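# Close and latch thermal cycler lid, then press START

## Task

Bring the thermal cycler's lid down by hand without letting it drop or slam, latch it (lid fully closed and handle pushed all the way down onto its stop), then press START so the display reads Running. The cycler is loose on the table: at the end it must sit within about a finger's width of its starting spot, stay upright and be barely rotated. The plate must stay lying flat in its block. Nothing may count as done if it only holds because the robot is holding it. Finally open the gripper and move the hand away.

## Robot and tools

Robot: one six-joint xArm6 on a base, with a single two-finger parallel gripper. There is only one arm, so every command describes one gripper pose. The fingers point along the gripper's own +z axis and open and close along its y axis. The reported hand point (end_effector_position, link pinch) sits between the pads when closed, roughly 2 cm short of the fingertips; closing pushes the tips about 10 mm further out along +z.

Scene frame: origin on the table surface directly under the arm base, +z up, +y to the left when facing along +x. Positions are in metres; orientation is a quaternion written w first (qw, qx, qy, qz). The printed hand position can be a little off, more so at long reach.

A command row is always 8 numbers in this order: x, y, z, qw, qx, qy, qz, opening. It is an absolute target pose in the scene frame, not an offset. opening runs from -1 (closed) to +1 (fully open, 0.084 m between pads). A target more than 0.6 m away from the last reported position along any gripper axis is refused. Orientation does not hold itself: repeat the wanted quaternion in every row rather than copying the possibly drifted one from a result. Each control step the commanded pose is clipped to at most 70 mm and 16 degrees from the measured pose; if position and orientation cannot both be met, position wins.

Tools:
- execute_actions {"actions": [...], "pictures": bool}. Empty list: just read state (with pictures). One action: {"rows": [[8 numbers], ...], "steps": n}, 1 to 15 rows, n from 9 to 15 (default 15), one row per 1/30 s step, last row repeated if rows run out. One wait: {"steps": n} up to 300, counted from the previous result, so thinking time is included. The result arrives 9 steps before the action ends; those remaining steps run while you reply. After that the arm only continues to the last clipped pose, so long moves need several calls. A refused call sends nothing.
- move {"target": [8 numbers], "speed": m/s}. Drives the gripper in a straight line to one absolute pose; speed 0.002 to 0.5 (default 0.25), rotation limited to twice that in rad/s. Path lasts 0.5 to 10 s and is cut off at 10 s. It ignores obstacles, the real hand lags and may overshoot the speed, especially with the arm nearly straight. Opening is applied at the start. The result adds a move: line with the ending (done, off_target, moving, held, fault), limits that acted (paced = pose clipped; held = clearance check blocked some steps, after which the arm may jump fast) and distance from target.
- wait {"seconds": 0 to 10}: let time pass, nothing new sent.
- zoom_image {"camera": "cam_wrist", "region": [x0, y0, x1, y1]}: pixel box in the 672x504 wrist image, origin top-left, at most 504x504.
- read_manual {"section": "licences"}: licence texts only.
- finished_scene {"scene": n}: ends and grades the current scene; irreversible. Call it only once the goal holds by itself.

Result lines: the state gives position, quaternion and linear/angular velocities. grip_measured is the actual finger opening on the same -1..1 scale; to keep holding something, command an opening clearly lower than it (lower = harder squeeze, up to about 24 N per pad). "pose unreachable" and HELD mark steps the clearance check changed or blocked (the base mount counts as arm). "Hand target" shows where the controller is heading when nothing is pending. Camera calibration lines appear when they change. MOTOR HOT appears from 65 °C; at 80 °C an OVER-TEMPERATURE FAULT brakes the arm until it cools, so avoid holding loads while idle.

Task hints: latching needs both lid fully closed and handle fully down on its stop. If the lid is down but unlatched, keep hold of the handle, swing it fully up (the lid may rise with it), then bring it down onto its stop. START only works once latched. Grip plates, blocks or reservoirs only across their width, on the body above the flange; a pad pushed down over a base flange can jam.

Avoid: dropping or slamming the lid, fast contacts (impact grows with speed and with how far the target lies past the contact), pushing the unfixed cycler out of place or tilting it, knocking anything off the table (this ends the scene), and torque faults: if a joint hits its load limit (waist and shoulder 44.5, elbow and forearm roll 26.7, wrist pitch and wrist roll 17.8 N m) the arm backs off and freezes for 10 s. Slow, smooth moves are preferred. Finish by opening the gripper and lifting clear.

Each tool is called after "Call:" in YAML: its name, and indented under it one key for each argument.

## Session

Call:
execute_actions:
  actions: []

Scene clock: 0.00 s of 7800.00 s.
end_effector_position=(+0.4572, +0.1049, +0.3924) grip_measured=+1.00 end_effector_quat_wxyz=(+0.447, +0.223, +0.856, -0.133) end_effector_velocity=(+0.000, +0.000, -0.001) end_effector_angular_velocity=(-0.001, +0.002, -0.000)
Joint positions: [ 0.389 -0.349 -0.855 -1.006  0.919 -1.64   0.084]
Joint velocities: [ 0.     0.002  0.    -0.     0.    -0.    -0.   ]
Hand target: +0.457, +0.105, +0.392; +0.447, +0.223, +0.856, -0.133

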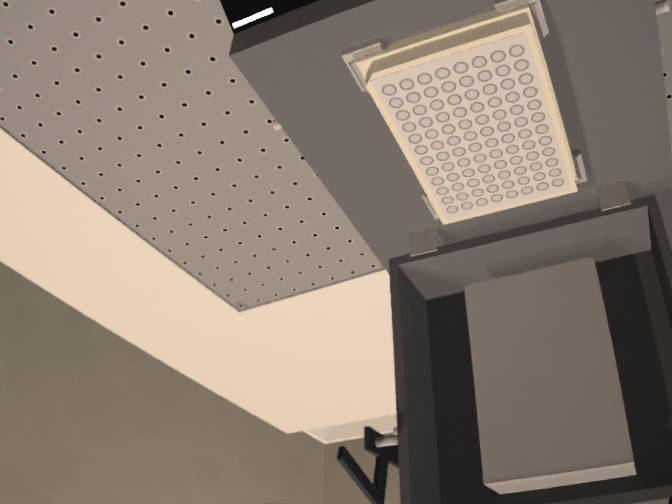

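Call:
move:
  target: [0.3,0.03,0.55,0.46,0,0.888,0]


Call:
move:
  target: [0.3,0.03,0.55,0.46,0,0.888,0,1]

Scene clock: 2.97 s of 7800.00 s.
end_effector_position=(+0.3004, +0.0298, +0.5500) grip_measured=+1.00 end_effector_quat_wxyz=(+0.460, +0.001, +0.888, -0.001) end_effector_velocity=(-0.001, -0.001, +0.000) end_effector_angular_velocity=(+0.004, +0.004, +0.010)
Joint positions: [ 0.001 -1.076 -0.751 -0.062  0.93  -3.034  0.084]
Joint velocities: [-0.014  0.    -0.003  0.027  0.004 -0.027  0.   ]
Hand target: +0.300, +0.030, +0.550; +0.460, +0.001, +0.888, -0.000
Off the commanded pose: 0.000 m, 0 deg.
Kept back: nothing.
move: done
camera_calibration (this result's frames):
cam_wrist: T_world_to_cam=[[0.00598906, 0.999973, -0.00414114, 0.00415699], [0.583438, -0.000130995, 0.812157, -0.550762], [0.812135, -0.00728016, -0.583424, 0.211033], [0, 0, 0, 1]] pos_world=[0.149924, -0.00269267, 0.570444]

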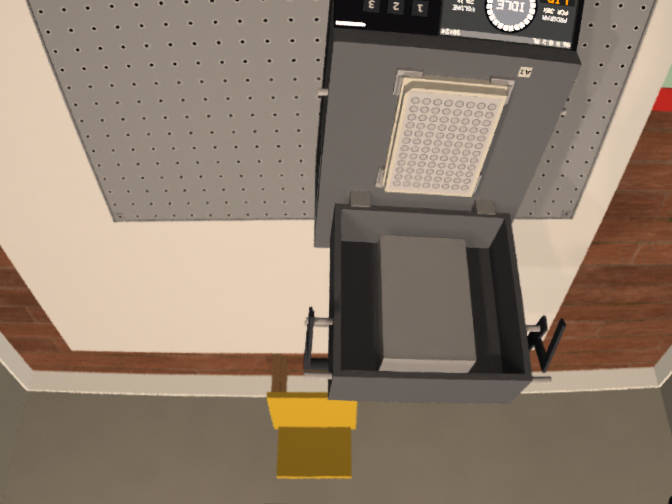

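Call:
move:
  target: [0.42,0.05,0.5,0,0.707,0.707,0,1]
  speed: 0.4

Call:
move:
  target: [0.6,0.075,0.5,0,0.985,0,0.174,1]
  speed: 0.4

Scene clock: 7.40 s of 7800.00 s.
end_effector_position=(+0.4199, +0.0498, +0.5000) grip_measured=+1.00 end_effector_quat_wxyz=(+0.000, +0.707, +0.707, +0.001) end_effector_velocity=(+0.001, -0.000, -0.002) end_effector_angular_velocity=(+0.003, +0.014, -0.007)
Joint positions: [-0.012  0.083 -1.925  0.03   1.896 -1.496  0.084]
Joint velocities: [-0.002  0.015 -0.014  0.004  0.013  0.006 -0.   ]
Hand target: +0.420, +0.050, +0.500; -0.000, +0.707, +0.707, +0.000
Off the commanded pose: 0.000 m, 0 deg.
Kept back: nothing.
move: done
camera_calibration (this result's frames):
cam_wrist: T_world_to_cam=[[0.999992, 0.00175669, -0.00357576, -0.384668], [0.00172646, -0.999963, -0.00844038, 0.124509], [-0.00359045, 0.00843414, -0.999958, 0.634924], [0, 0, 0, 1]] pos_world=[0.38673, 0.119825, 0.634573]

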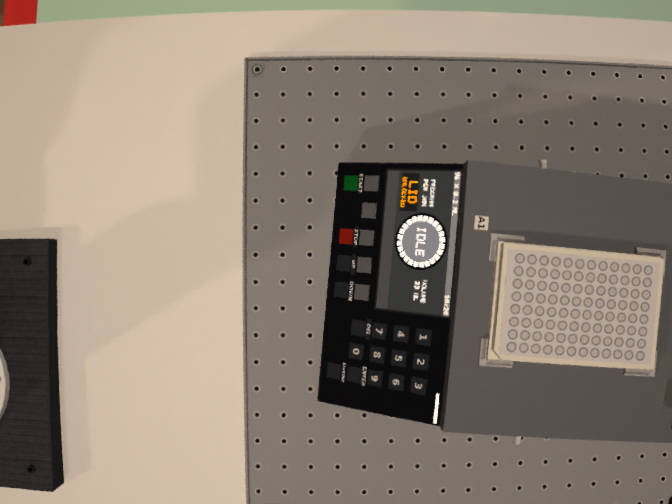

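Scene clock: 9.97 s of 7800.00 s.
end_effector_position=(+0.5998, +0.0749, +0.4999) grip_measured=+1.00 end_effector_quat_wxyz=(-0.000, +0.985, +0.000, +0.175) end_effector_velocity=(+0.001, +0.000, +0.000) end_effector_angular_velocity=(-0.001, +0.010, -0.008)
Joint positions: [ 0.024  0.47  -2.323 -0.006  1.558  0.106  0.084]
Joint velocities: [ 0.001  0.03  -0.052 -0.003  0.032  0.008  0.   ]
Hand target: +0.600, +0.075, +0.500; +0.000, +0.985, +0.000, +0.174
Off the commanded pose: 0.000 m, 0 deg.
Kept back: nothing.
move: done
camera_calibration (this result's frames):
cam_wrist: T_world_to_cam=[[0.00323193, -0.999986, -0.00426999, 0.108558], [-0.936144, -0.00152419, -0.351613, 0.808647], [0.351601, 0.00513371, -0.936136, 0.390586], [0, 0, 0, 1]] pos_world=[0.619328, 0.107784, 0.650436]

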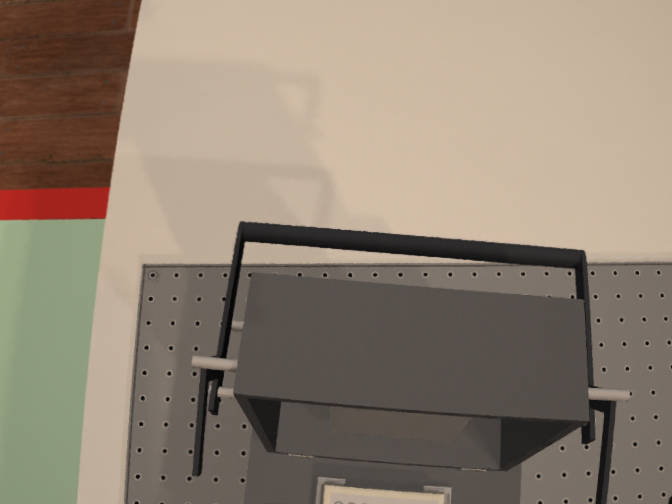

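Call:
move:
  target: [0.635,-0.05,0.42,-0.186,0.675,-0.712,0.054,0]
  speed: 0.4

Scene clock: 15.63 s of 7800.00 s.
end_effector_position=(+0.6347, -0.0499, +0.4201) grip_measured=-0.01 end_effector_quat_wxyz=(-0.186, +0.675, -0.712, +0.054) end_effector_velocity=(+0.000, -0.002, -0.003) end_effector_angular_velocity=(+0.003, +0.003, -0.010)
Joint positions: [-0.257  0.493 -2.095  0.253  1.354  1.431  0.044]
Joint velocities: [-0.002  0.     0.008 -0.    -0.006  0.007 -0.   ]
Hand target: +0.635, -0.050, +0.420; -0.186, +0.675, -0.712, +0.054
Off the commanded pose: 0.000 m, 0 deg.
Kept back: nothing.
After step 90, 0.03 s passed at rest.
move: done
camera_calibration (this result's frames):
cam_wrist: T_world_to_cam=[[-0.939475, 0.0818484, -0.332697, 0.773621], [0.0205277, 0.982748, 0.183804, 0.0300034], [0.342001, 0.16585, -0.924948, 0.313654], [0, 0, 0, 1]] pos_world=[0.618912, -0.144825, 0.54198]

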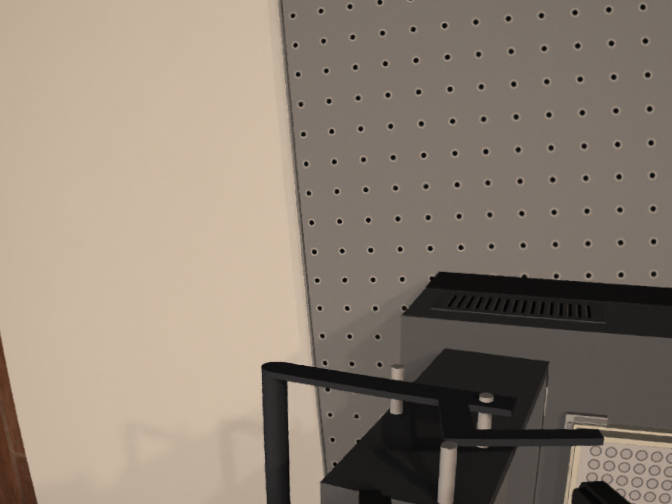

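Call:
move:
  target: [0.658,-0.035,0.339,-0.186,0.675,-0.712,0.054,0]
  speed: 0.08

Call:
move:
  target: [0.658,-0.035,0.339,-0.186,0.675,-0.712,0.054,-1]

Scene clock: 19.63 s of 7800.00 s.
end_effector_position=(+0.6579, -0.0350, +0.3397) grip_measured=-0.01 end_effector_quat_wxyz=(-0.186, +0.675, -0.712, +0.054) end_effector_velocity=(+0.001, +0.000, -0.001) end_effector_angular_velocity=(-0.000, -0.002, +0.000)
Joint positions: [-0.217  0.512 -1.891  0.263  1.127  1.412  0.044]
Joint velocities: [ 0.001  0.001  0.002  0.    -0.005 -0.001  0.   ]
Hand target: +0.658, -0.035, +0.339; -0.186, +0.675, -0.712, +0.054
Off the commanded pose: 0.001 m, 0 deg.
Kept back: nothing.
move: done
camera_calibration (this result's frames):
cam_wrist: T_world_to_cam=[[-0.939048, 0.0826585, -0.333702, 0.767544], [0.0212079, 0.982745, 0.183748, 0.0292738], [0.343132, 0.165471, -0.924597, 0.228005], [0, 0, 0, 1]] pos_world=[0.641904, -0.129941, 0.461564]

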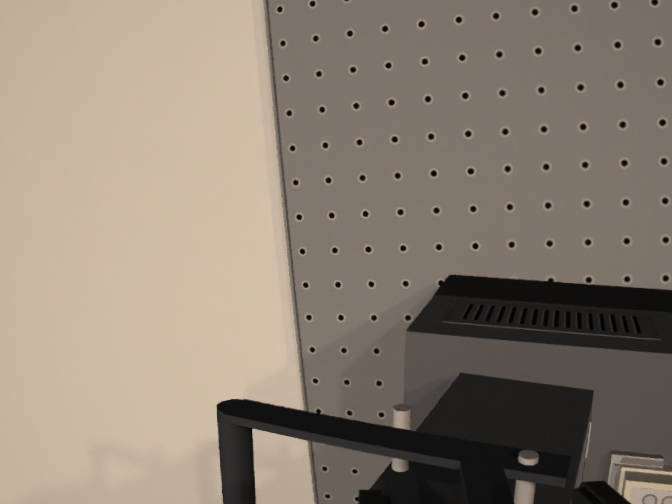

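Scene clock: 20.33 s of 7800.00 s.
end_effector_position=(+0.6581, -0.0351, +0.3396) grip_measured=-0.88 end_effector_quat_wxyz=(-0.186, +0.675, -0.712, +0.054) end_effector_velocity=(-0.000, -0.000, -0.001) end_effector_angular_velocity=(+0.000, +0.003, -0.000)
Joint positions: [-0.217  0.513 -1.892  0.263  1.127  1.413  0.005]
Joint velocities: [-0.     0.001  0.001 -0.     0.001  0.    -0.   ]
Hand target: +0.658, -0.035, +0.339; -0.186, +0.675, -0.712, +0.054
Off the commanded pose: 0.001 m, 0 deg.
Kept back: nothing.
move: done
camera_calibration (this result's frames):
cam_wrist: T_world_to_cam=[[-0.938946, 0.0830413, -0.333892, 0.767762], [0.0215301, 0.982716, 0.183863, 0.0290639], [0.343389, 0.165449, -0.924506, 0.227589], [0, 0, 0, 1]] pos_world=[0.64211, -0.129972, 0.461413]

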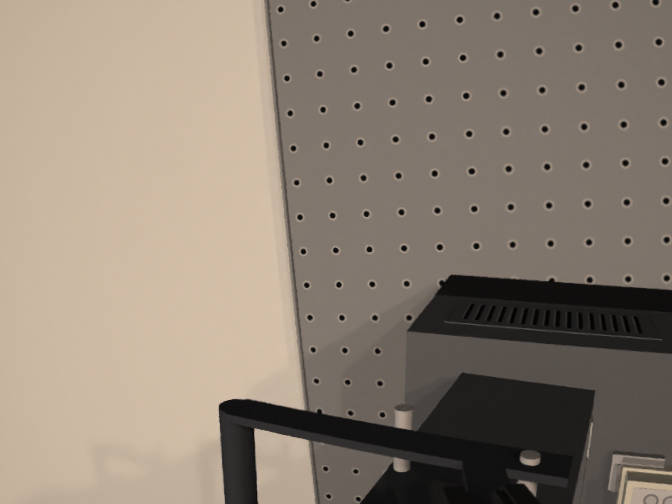

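Call:
move:
  target: [0.619,-0.032,0.340,-0.186,0.675,-0.712,0.054,-1]
  speed: 0.06

Call:
move:
  target: [0.5755,-0.028,0.331,-0.186,0.675,-0.712,0.054,-1]
  speed: 0.06

Call:
move:
  target: [0.536,-0.025,0.310,-0.186,0.675,-0.712,0.054,-1]
  speed: 0.06

Scene clock: 22.13 s of 7800.00 s.
end_effector_position=(+0.6191, -0.0317, +0.3397) grip_measured=-0.88 end_effector_quat_wxyz=(-0.186, +0.675, -0.712, +0.054) end_effector_velocity=(-0.001, -0.000, +0.001) end_effector_angular_velocity=(-0.001, -0.003, -0.001)
Joint positions: [-0.218  0.35  -1.661  0.273  1.063  1.391  0.005]
Joint velocities: [-0.    -0.007  0.01   0.    -0.006 -0.001  0.   ]
Hand target: +0.619, -0.032, +0.340; -0.186, +0.675, -0.712, +0.054
Off the commanded pose: 0.000 m, 0 deg.
Kept back: nothing.
move: done
camera_calibration (this result's frames):
cam_wrist: T_world_to_cam=[[-0.939698, 0.0825798, -0.331885, 0.730629], [0.0213101, 0.982664, 0.184169, 0.0266279], [0.34134, 0.165991, -0.925167, 0.242118], [0, 0, 0, 1]] pos_world=[0.603359, -0.126691, 0.46158]

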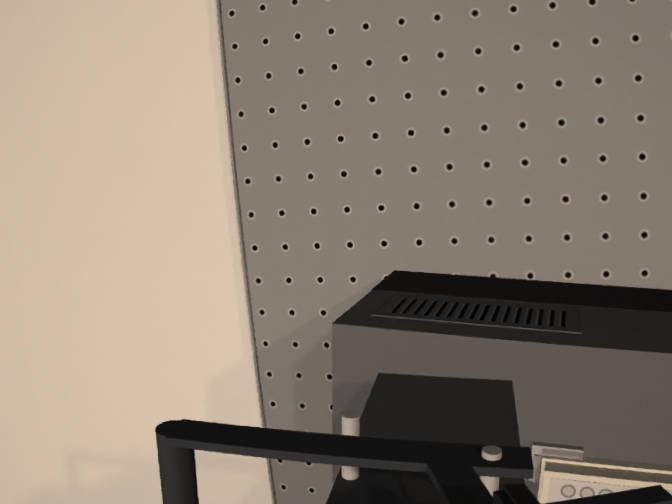

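Scene clock: 23.27 s of 7800.00 s.
end_effector_position=(+0.5752, -0.0278, +0.3292) grip_measured=-0.88 end_effector_quat_wxyz=(-0.185, +0.675, -0.712, +0.052) end_effector_velocity=(-0.001, -0.000, +0.000) end_effector_angular_velocity=(-0.001, -0.003, -0.000)
Joint positions: [-0.218  0.19  -1.422  0.285  0.991  1.366  0.005]
Joint velocities: [-0.    -0.006  0.008  0.001 -0.005 -0.001 -0.   ]
Hand target: +0.575, -0.028, +0.331; -0.186, +0.675, -0.712, +0.054
Off the commanded pose: 0.002 m, 0 deg.
Kept back: nothing.
move: done
camera_calibration (this result's frames):
cam_wrist: T_world_to_cam=[[-0.94069, 0.0826574, -0.329044, 0.685221], [0.0218576, 0.982618, 0.18435, 0.0252365], [0.338562, 0.166224, -0.926145, 0.248655], [0, 0, 0, 1]] pos_world=[0.559844, -0.122769, 0.451106]

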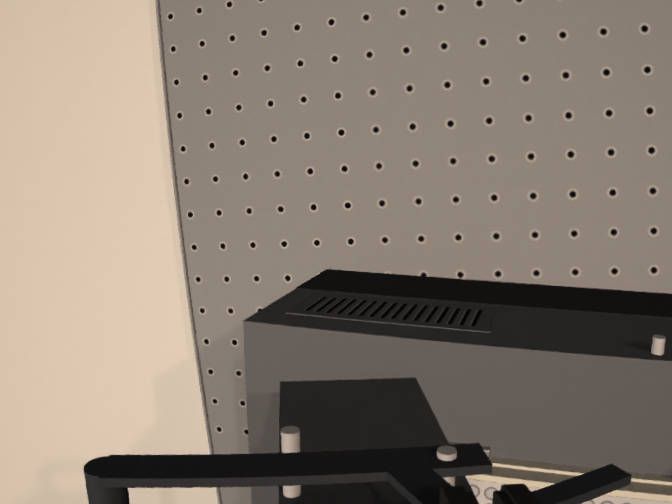

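Scene clock: 24.37 s of 7800.00 s.
end_effector_position=(+0.5357, -0.0246, +0.3082) grip_measured=-0.88 end_effector_quat_wxyz=(-0.185, +0.675, -0.712, +0.052) end_effector_velocity=(-0.001, -0.001, +0.003) end_effector_angular_velocity=(-0.002, -0.008, -0.001)
Joint positions: [-0.218  0.06  -1.207  0.303  0.909  1.336  0.005]
Joint velocities: [-0.001 -0.009  0.006  0.001 -0.005 -0.001 -0.   ]
Hand target: +0.536, -0.025, +0.310; -0.186, +0.675, -0.712, +0.054
Off the commanded pose: 0.002 m, 0 deg.
Kept back: nothing.
move: done
camera_calibration (this result's frames):
cam_wrist: T_world_to_cam=[[-0.940668, 0.0825497, -0.329133, 0.64091], [0.0216939, 0.982603, 0.184445, 0.0269183], [0.338633, 0.166361, -0.926095, 0.242013], [0, 0, 0, 1]] pos_world=[0.520346, -0.119619, 0.430107]

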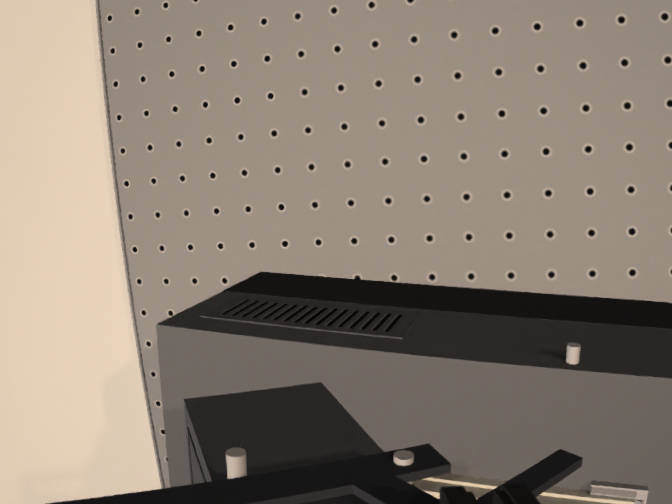

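Slightly smaller radius.

Call:
move:
  target: [0.505,-0.022,0.277,-0.186,0.675,-0.712,0.054,-1]
  speed: 0.06

Call:
move:
  target: [0.482,-0.020,0.240,-0.186,0.675,-0.712,0.054,-1]
  speed: 0.06

Call:
move:
  target: [0.470,-0.019,0.204,-0.186,0.675,-0.712,0.054,-1]
  speed: 0.04

Scene clock: 25.80 s of 7800.00 s.
end_effector_position=(+0.5049, -0.0221, +0.2776) grip_measured=-0.88 end_effector_quat_wxyz=(-0.186, +0.675, -0.712, +0.054) end_effector_velocity=(+0.000, +0.000, +0.000) end_effector_angular_velocity=(-0.000, -0.005, -0.000)
Joint positions: [-0.214 -0.027 -1.022  0.329  0.81   1.299  0.005]
Joint velocities: [ 0.001 -0.003  0.005  0.002 -0.007 -0.002  0.   ]
Hand target: +0.505, -0.022, +0.277; -0.186, +0.675, -0.712, +0.054
Off the commanded pose: 0.001 m, 0 deg.
Kept back: nothing.
move: done
camera_calibration (this result's frames):
cam_wrist: T_world_to_cam=[[-0.939299, 0.0828448, -0.332947, 0.602046], [0.0215026, 0.982717, 0.18386, 0.0310396], [0.342424, 0.16554, -0.924847, 0.221319], [0, 0, 0, 1]] pos_world=[0.489049, -0.117017, 0.399429]

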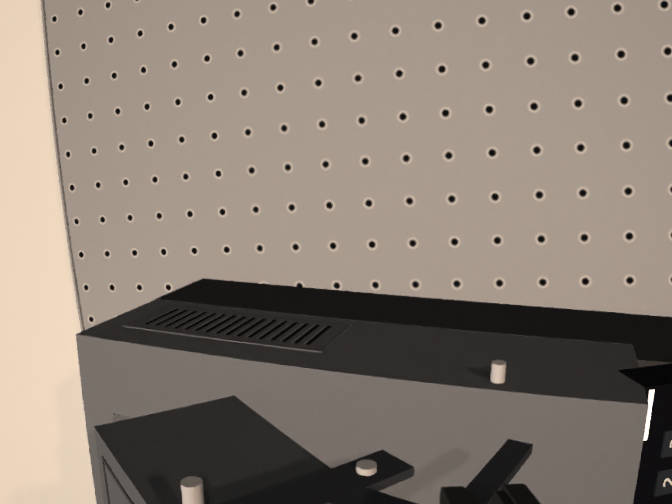

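Scene clock: 26.87 s of 7800.00 s.
end_effector_position=(+0.4825, -0.0199, +0.2400) grip_measured=-0.88 end_effector_quat_wxyz=(-0.186, +0.675, -0.712, +0.054) end_effector_velocity=(+0.000, -0.000, +0.003) end_effector_angular_velocity=(-0.000, -0.009, +0.000)
Joint positions: [-0.205 -0.064 -0.873  0.367  0.703  1.254  0.005]
Joint velocities: [ 0.    -0.008  0.004  0.004 -0.005 -0.004 -0.   ]
Hand target: +0.482, -0.020, +0.240; -0.186, +0.675, -0.712, +0.054
Off the commanded pose: 0.001 m, 0 deg.
Kept back: nothing.
move: done
camera_calibration (this result's frames):
cam_wrist: T_world_to_cam=[[-0.93919, 0.0829504, -0.333229, 0.568296], [0.0215928, 0.982732, 0.183772, 0.0362588], [0.342719, 0.165402, -0.924763, 0.193755], [0, 0, 0, 1]] pos_world=[0.466552, -0.114821, 0.361887]

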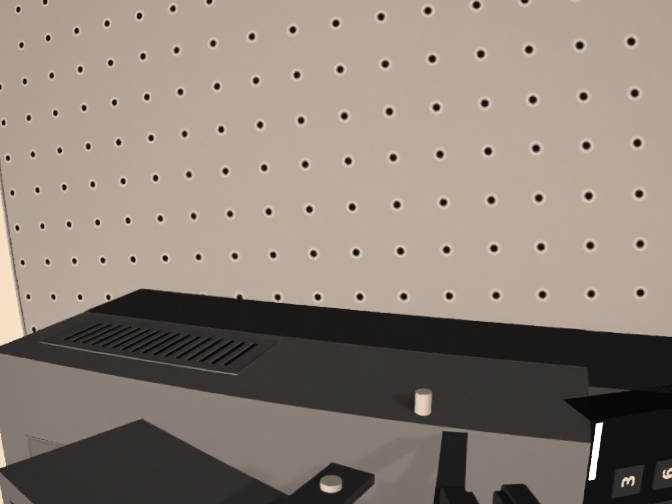

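Scene clock: 28.17 s of 7800.00 s.
end_effector_position=(+0.4708, -0.0190, +0.2050) grip_measured=-0.88 end_effector_quat_wxyz=(-0.187, +0.675, -0.712, +0.055) end_effector_velocity=(-0.001, -0.000, -0.002) end_effector_angular_velocity=(+0.001, +0.001, +0.000)
Joint positions: [-0.194 -0.052 -0.78   0.417  0.601  1.2    0.005]
Joint velocities: [-0.    -0.     0.005  0.003 -0.003 -0.003 -0.   ]
Hand target: +0.470, -0.019, +0.204; -0.186, +0.675, -0.712, +0.054
Off the commanded pose: 0.001 m, 0 deg.
Kept back: nothing.
move: done
camera_calibration (this result's frames):
cam_wrist: T_world_to_cam=[[-0.938556, 0.0828256, -0.335042, 0.545605], [0.0212064, 0.982782, 0.183548, 0.0422632], [0.344475, 0.165165, -0.924152, 0.164247], [0, 0, 0, 1]] pos_world=[0.454606, -0.113853, 0.326832]

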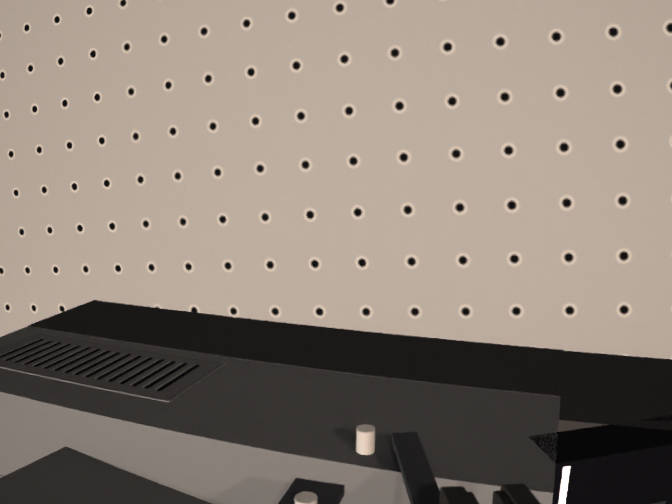

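Call:
move:
  target: [0.468,-0.019,0.185,-0.186,0.675,-0.712,0.054,-1]
  speed: 0.02

Call:
move:
  target: [0.468,-0.019,0.176,-0.186,0.675,-0.712,0.054,-1]
  speed: 0.015

Scene clock: 29.67 s of 7800.00 s.
end_effector_position=(+0.4682, -0.0191, +0.1860) grip_measured=-0.88 end_effector_quat_wxyz=(-0.186, +0.675, -0.712, +0.055) end_effector_velocity=(-0.001, +0.000, -0.004) end_effector_angular_velocity=(+0.000, +0.004, +0.000)
Joint positions: [-0.187 -0.026 -0.75   0.451  0.549  1.165  0.005]
Joint velocities: [ 0.001  0.006  0.003  0.003 -0.005 -0.003  0.   ]
Hand target: +0.468, -0.019, +0.185; -0.186, +0.675, -0.712, +0.054
Off the commanded pose: 0.001 m, 0 deg.
Kept back: nothing.
move: done
camera_calibration (this result's frames):
cam_wrist: T_world_to_cam=[[-0.938849, 0.082848, -0.334215, 0.536848], [0.021271, 0.982724, 0.183853, 0.0457879], [0.343673, 0.165501, -0.924391, 0.147989], [0, 0, 0, 1]] pos_world=[0.452185, -0.113966, 0.307804]

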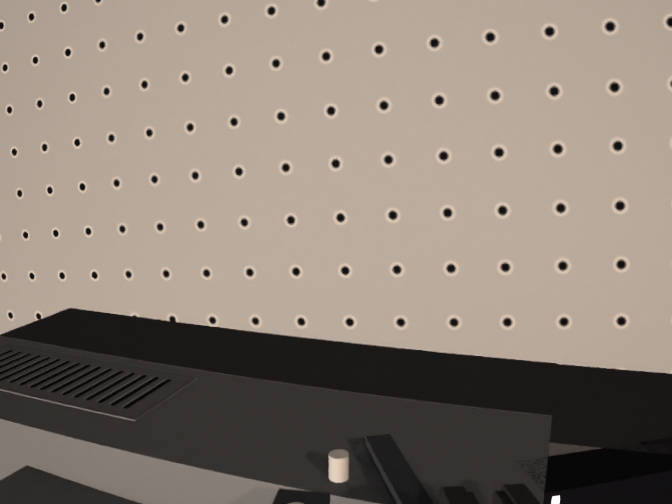

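Scene clock: 30.60 s of 7800.00 s.
end_effector_position=(+0.4681, -0.0192, +0.1773) grip_measured=-0.88 end_effector_quat_wxyz=(-0.187, +0.675, -0.712, +0.055) end_effector_velocity=(-0.000, +0.000, -0.001) end_effector_angular_velocity=(+0.000, -0.002, -0.001)
Joint positions: [-0.184 -0.01  -0.741  0.469  0.524  1.147  0.005]
Joint velocities: [ 0.001  0.001  0.003  0.004 -0.005 -0.002  0.   ]
Hand target: +0.468, -0.019, +0.176; -0.186, +0.675, -0.712, +0.054
Off the commanded pose: 0.001 m, 0 deg.
Kept back: nothing.
move: done
camera_calibration (this result's frames):
cam_wrist: T_world_to_cam=[[-0.93864, 0.0829719, -0.33477, 0.533857], [0.0213298, 0.982739, 0.183764, 0.0475347], [0.344238, 0.165348, -0.924208, 0.139728], [0, 0, 0, 1]] pos_world=[0.451986, -0.114113, 0.299122]

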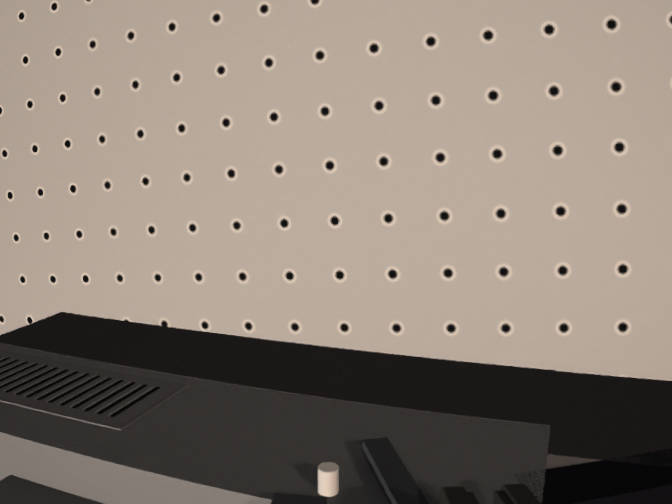

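Call:
move:
  target: [0.468,-0.019,0.167,-0.186,0.675,-0.712,0.054,-1]
  speed: 0.01

Scene clock: 32.07 s of 7800.00 s.
end_effector_position=(+0.4689, -0.0190, +0.1752) grip_measured=-0.88 end_effector_quat_wxyz=(-0.191, +0.675, -0.711, +0.059) end_effector_velocity=(+0.000, +0.001, -0.001) end_effector_angular_velocity=(+0.000, -0.001, +0.001)
Joint positions: [-0.18  -0.007 -0.732  0.489  0.503  1.128  0.005]
Joint velocities: [ 0.002  0.001  0.001  0.004 -0.003 -0.003 -0.   ]
Hand target: +0.468, -0.019, +0.167; -0.186, +0.675, -0.712, +0.054
Off the commanded pose: 0.008 m, 1 deg.
Kept back: nothing.
move: off_target
camera_calibration (this result's frames):
cam_wrist: T_world_to_cam=[[-0.934674, 0.0824667, -0.345809, 0.533905], [0.0186045, 0.982737, 0.184072, 0.0489605], [0.355019, 0.165614, -0.920073, 0.131709], [0, 0, 0, 1]] pos_world=[0.451357, -0.113957, 0.296798]

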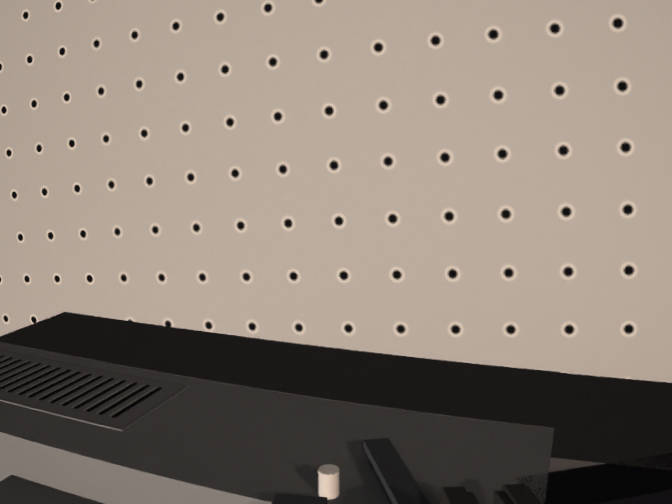

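Call:
move:
  target: [0.468,-0.019,0.177,-0.186,0.675,-0.712,0.054,-0.5]
  speed: 0.02

Call:
move:
  target: [0.45,-0.06,0.21,-0.186,0.675,-0.712,0.054,-0.5]
  speed: 0.15

Call:
move:
  target: [0.5,-0.1,0.33,-0.354,0.612,-0.612,-0.354,0]

Scene clock: 33.30 s of 7800.00 s.
end_effector_position=(+0.4665, -0.0182, +0.1761) grip_measured=-0.65 end_effector_quat_wxyz=(-0.185, +0.676, -0.712, +0.051) end_effector_velocity=(+0.000, +0.000, +0.000) end_effector_angular_velocity=(+0.001, +0.003, -0.000)
Joint positions: [-0.184 -0.01  -0.741  0.467  0.532  1.149  0.016]
Joint velocities: [-0.     0.002 -0.004 -0.001  0.004  0.002 -0.001]
Hand target: +0.468, -0.019, +0.177; -0.186, +0.675, -0.712, +0.054
Off the commanded pose: 0.002 m, 0 deg.
Kept back: nothing.
move: done
camera_calibration (this result's frames):
cam_wrist: T_world_to_cam=[[-0.941422, 0.0820752, -0.327092, 0.531806], [0.0208456, 0.982239, 0.186471, 0.0465593], [0.336587, 0.168729, -0.926412, 0.143084], [0, 0, 0, 1]] pos_world=[0.451522, -0.113523, 0.297822]

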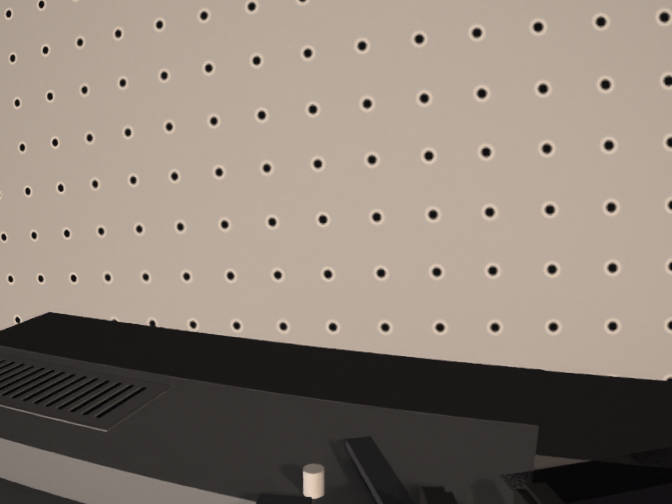

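Scene clock: 34.20 s of 7800.00 s.
end_effector_position=(+0.4500, -0.0598, +0.2096) grip_measured=-0.52 end_effector_quat_wxyz=(-0.186, +0.675, -0.712, +0.054) end_effector_velocity=(-0.001, -0.001, +0.002) end_effector_angular_velocity=(+0.000, -0.001, +0.000)
Joint positions: [-0.302 -0.1   -0.752  0.433  0.655  1.092  0.021]
Joint velocities: [-0.004 -0.004 -0.001 -0.001  0.005 -0.002 -0.   ]
Hand target: +0.450, -0.060, +0.210; -0.186, +0.675, -0.712, +0.054
Off the commanded pose: 0.000 m, 0 deg.
Kept back: nothing.
move: done
camera_calibration (this result's frames):
cam_wrist: T_world_to_cam=[[-0.939607, 0.0829157, -0.332058, 0.530912], [0.0216346, 0.982659, 0.184154, 0.0815893], [0.34157, 0.165849, -0.925108, 0.183968], [0, 0, 0, 1]] pos_world=[0.434246, -0.154706, 0.331459]

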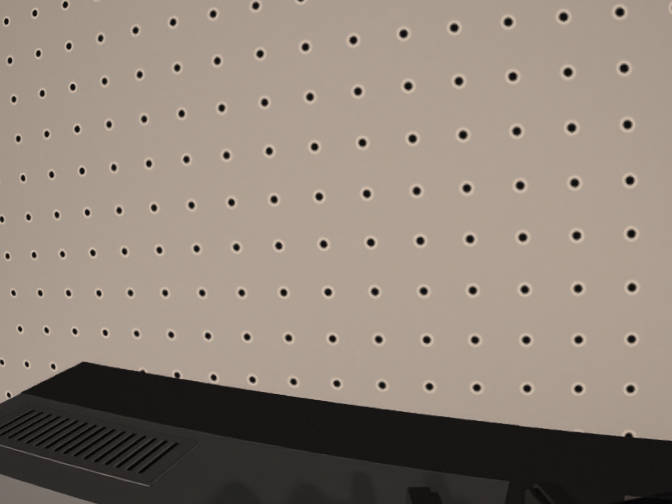

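Scene clock: 36.57 s of 7800.00 s.
end_effector_position=(+0.5001, -0.0999, +0.3297) grip_measured=-0.01 end_effector_quat_wxyz=(-0.354, +0.612, -0.612, -0.354) end_effector_velocity=(+0.000, -0.001, +0.001) end_effector_angular_velocity=(+0.006, +0.005, +0.004)
Joint positions: [-0.67   0.604 -1.856  0.862  1.915  1.026  0.044]
Joint velocities: [-0.002  0.013 -0.019  0.003  0.014  0.007  0.   ]
Hand target: +0.500, -0.100, +0.330; -0.354, +0.612, -0.612, -0.354
Off the commanded pose: 0.000 m, 0 deg.
Kept back: nothing.
move: done
camera_calibration (this result's frames):
cam_wrist: T_world_to_cam=[[-0.999979, 0.00527338, -0.00364764, 0.535318], [-0.000478422, 0.505929, 0.862575, -0.162394], [0.00639414, 0.862559, -0.505916, 0.383687], [0, 0, 0, 1]] pos_world=[0.532776, -0.251615, 0.336143]

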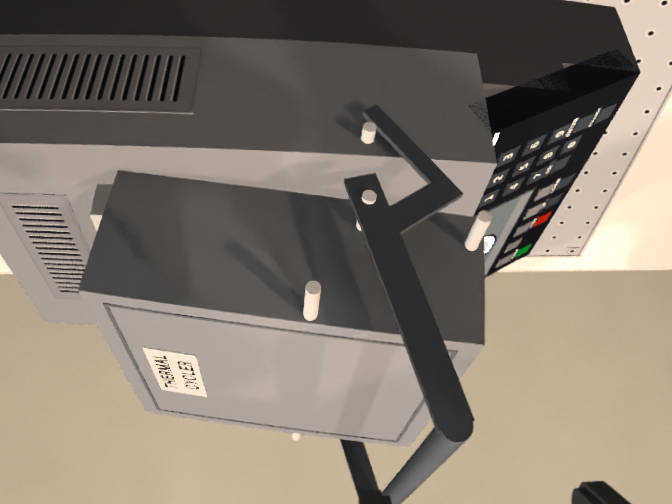

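Call:
move:
  target: [0.475,0.085,0.34,-0.128,0.667,-0.725,0.118,0]

Call:
move:
  target: [0.495,0.085,0.278,-0.128,0.667,-0.725,0.118,0]
  speed: 0.08

Scene clock: 40.40 s of 7800.00 s.
end_effector_position=(+0.4754, +0.0848, +0.3404) grip_measured=-0.01 end_effector_quat_wxyz=(-0.128, +0.667, -0.724, +0.118) end_effector_velocity=(-0.000, +0.001, +0.001) end_effector_angular_velocity=(-0.009, -0.002, -0.004)
Joint positions: [ 0.085 -0.169 -1.06  -0.03   0.935  1.836  0.044]
Joint velocities: [ 0.007  0.    -0.003 -0.015  0.003  0.017  0.   ]
Hand target: +0.475, +0.085, +0.340; -0.128, +0.667, -0.724, +0.119
Off the commanded pose: 0.001 m, 0 deg.
Kept back: nothing.
move: done
camera_calibration (this result's frames):
cam_wrist: T_world_to_cam=[[-0.934335, 0.0811563, -0.347032, 0.588907], [0.0790807, 0.996664, 0.0201645, -0.057773], [0.34751, -0.00860309, -0.937637, 0.288576], [0, 0, 0, 1]] pos_world=[0.454522, 0.0122694, 0.476114]

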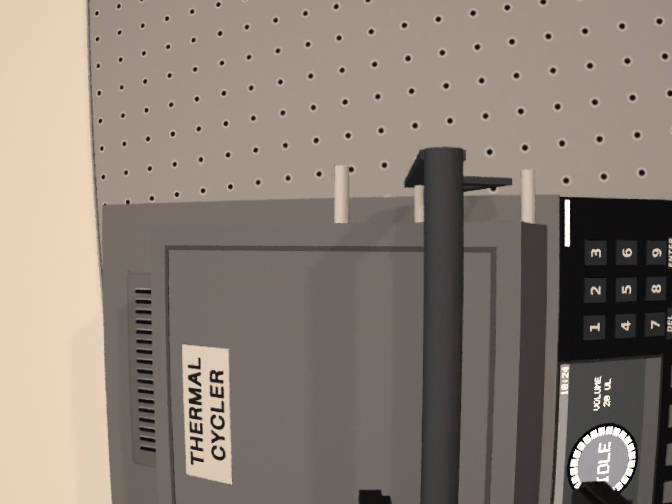

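Scene clock: 41.60 s of 7800.00 s.
end_effector_position=(+0.4949, +0.0851, +0.2785) grip_measured=-0.01 end_effector_quat_wxyz=(-0.128, +0.667, -0.725, +0.118) end_effector_velocity=(+0.001, +0.000, -0.001) end_effector_angular_velocity=(-0.000, -0.002, +0.000)
Joint positions: [ 0.082 -0.068 -0.983 -0.033  0.758  1.841  0.044]
Joint velocities: [-0.     0.003  0.001 -0.001 -0.006  0.     0.   ]
Hand target: +0.495, +0.085, +0.278; -0.128, +0.667, -0.725, +0.118
Off the commanded pose: 0.001 m, 0 deg.
Kept back: nothing.
move: done
camera_calibration (this result's frames):
cam_wrist: T_world_to_cam=[[-0.934306, 0.0820243, -0.346906, 0.585563], [0.0799392, 0.996592, 0.020343, -0.0587947], [0.347393, -0.00872482, -0.937679, 0.223839], [0, 0, 0, 1]] pos_world=[0.474035, 0.0125169, 0.414221]

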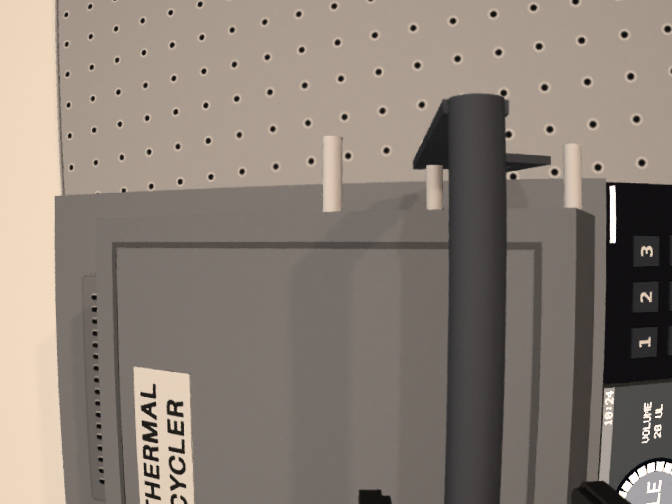

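Call:
move:
  target: [0.497,0.085,0.273,-0.128,0.667,-0.725,0.118,-0.85]
  speed: 0.03

Call:
move:
  target: [0.526,0.083,0.279,-0.128,0.667,-0.725,0.118,-0.85]
  speed: 0.05

Call:
move:
  target: [0.552,0.081,0.276,-0.128,0.667,-0.725,0.118,-0.85]
  speed: 0.03

Scene clock: 42.67 s of 7800.00 s.
end_effector_position=(+0.4975, +0.0850, +0.2747) grip_measured=-0.74 end_effector_quat_wxyz=(-0.129, +0.666, -0.725, +0.119) end_effector_velocity=(-0.000, +0.000, -0.003) end_effector_angular_velocity=(-0.000, +0.003, +0.000)
Joint positions: [ 0.082 -0.058 -0.981 -0.034  0.744  1.841  0.011]
Joint velocities: [ 0.001  0.004  0.003  0.    -0.004  0.     0.   ]
Hand target: +0.497, +0.085, +0.273; -0.128, +0.667, -0.725, +0.118
Off the commanded pose: 0.002 m, 0 deg.
Kept back: nothing.
move: done
camera_calibration (this result's frames):
cam_wrist: T_world_to_cam=[[-0.93337, 0.0824893, -0.349308, 0.586819], [0.0802949, 0.996554, 0.0207849, -0.0591204], [0.349819, -0.00864767, -0.936777, 0.217885], [0, 0, 0, 1]] pos_world=[0.476246, 0.0123946, 0.410319]

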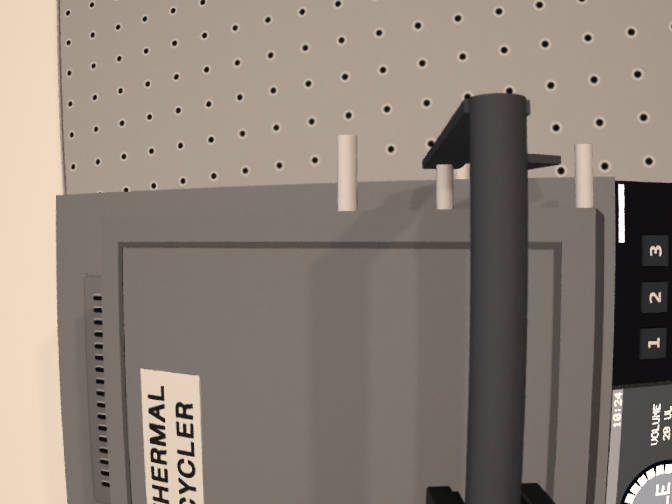

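Scene clock: 43.60 s of 7800.00 s.
end_effector_position=(+0.5257, +0.0827, +0.2786) grip_measured=-0.74 end_effector_quat_wxyz=(-0.128, +0.667, -0.725, +0.118) end_effector_velocity=(+0.001, +0.000, +0.000) end_effector_angular_velocity=(+0.000, +0.001, +0.000)
Joint positions: [ 0.068  0.034 -1.096 -0.028  0.769  1.823  0.011]
Joint velocities: [ 0.     0.004 -0.006  0.001  0.003 -0.001 -0.   ]
Hand target: +0.526, +0.083, +0.279; -0.128, +0.667, -0.725, +0.118
Off the commanded pose: 0.001 m, 0 deg.
Kept back: nothing.
move: done
camera_calibration (this result's frames):
cam_wrist: T_world_to_cam=[[-0.93478, 0.0825125, -0.345513, 0.61436], [0.0806653, 0.996546, 0.0197481, -0.0591146], [0.345948, -0.00941079, -0.938206, 0.214126], [0, 0, 0, 1]] pos_world=[0.504983, 0.0102331, 0.414331]

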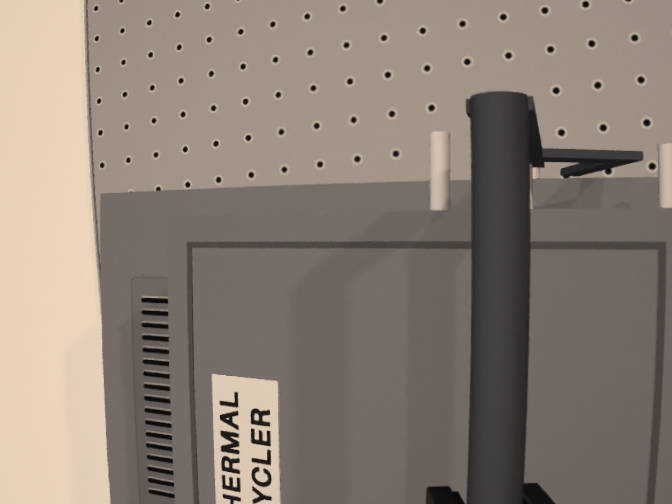

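Scene clock: 44.80 s of 7800.00 s.
end_effector_position=(+0.5517, +0.0807, +0.2755) grip_measured=-0.74 end_effector_quat_wxyz=(-0.127, +0.667, -0.725, +0.118) end_effector_velocity=(+0.001, +0.000, +0.001) end_effector_angular_velocity=(+0.000, -0.001, +0.001)
Joint positions: [ 0.057  0.123 -1.19  -0.023  0.776  1.809  0.011]
Joint velocities: [ 0.     0.002 -0.005  0.     0.001 -0.001 -0.   ]
Hand target: +0.552, +0.081, +0.276; -0.128, +0.667, -0.725, +0.118
Off the commanded pose: 0.001 m, 0 deg.
Kept back: nothing.
move: done
camera_calibration (this result's frames):
cam_wrist: T_world_to_cam=[[-0.934859, 0.0824925, -0.345302, 0.637745], [0.0806481, 0.996547, 0.0197307, -0.0591435], [0.345737, -0.00940251, -0.938284, 0.202397], [0, 0, 0, 1]] pos_world=[0.530995, 0.00823319, 0.411287]

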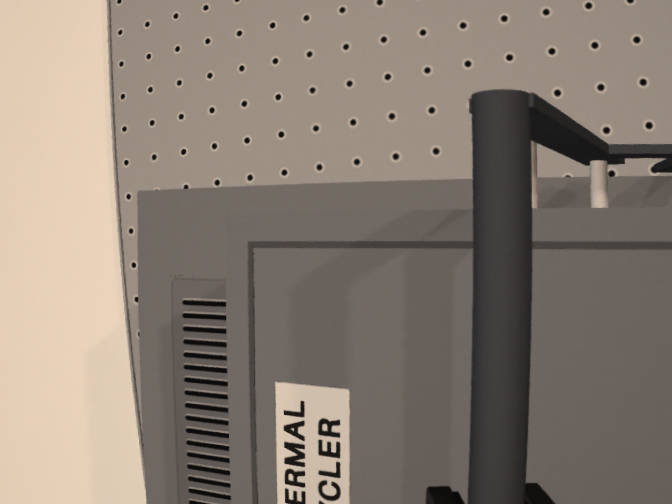

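Call:
move:
  target: [0.566,0.080,0.271,-0.128,0.667,-0.725,0.118,-0.85]
  speed: 0.015

Scene clock: 46.30 s of 7800.00 s.
end_effector_position=(+0.5661, +0.0810, +0.2722) grip_measured=-0.74 end_effector_quat_wxyz=(-0.129, +0.667, -0.724, +0.118) end_effector_velocity=(+0.000, -0.001, -0.000) end_effector_angular_velocity=(-0.001, +0.002, -0.001)
Joint positions: [ 0.054  0.171 -1.239 -0.02   0.772  1.803  0.012]
Joint velocities: [-0.002  0.001 -0.002 -0.001  0.002 -0.001 -0.   ]
Hand target: +0.566, +0.080, +0.271; -0.128, +0.667, -0.725, +0.118
Off the commanded pose: 0.002 m, 0 deg.
Kept back: nothing.
move: done
camera_calibration (this result's frames):
cam_wrist: T_world_to_cam=[[-0.933728, 0.0812207, -0.348649, 0.650466], [0.0788465, 0.996665, 0.0210204, -0.0598934], [0.349193, -0.00786235, -0.937018, 0.19191], [0, 0, 0, 1]] pos_world=[0.545066, 0.00837121, 0.407866]

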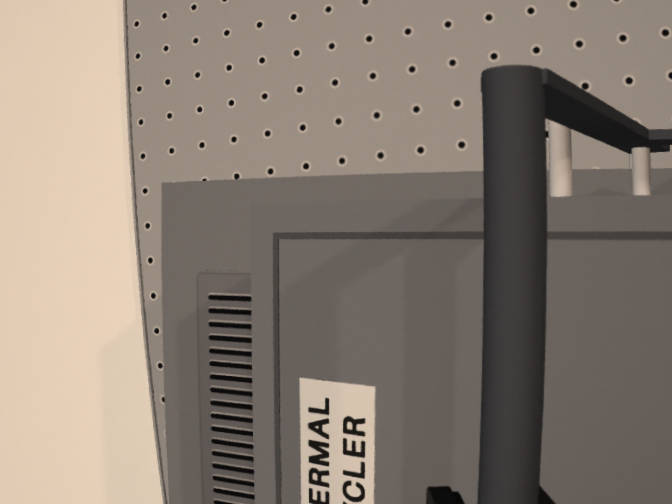

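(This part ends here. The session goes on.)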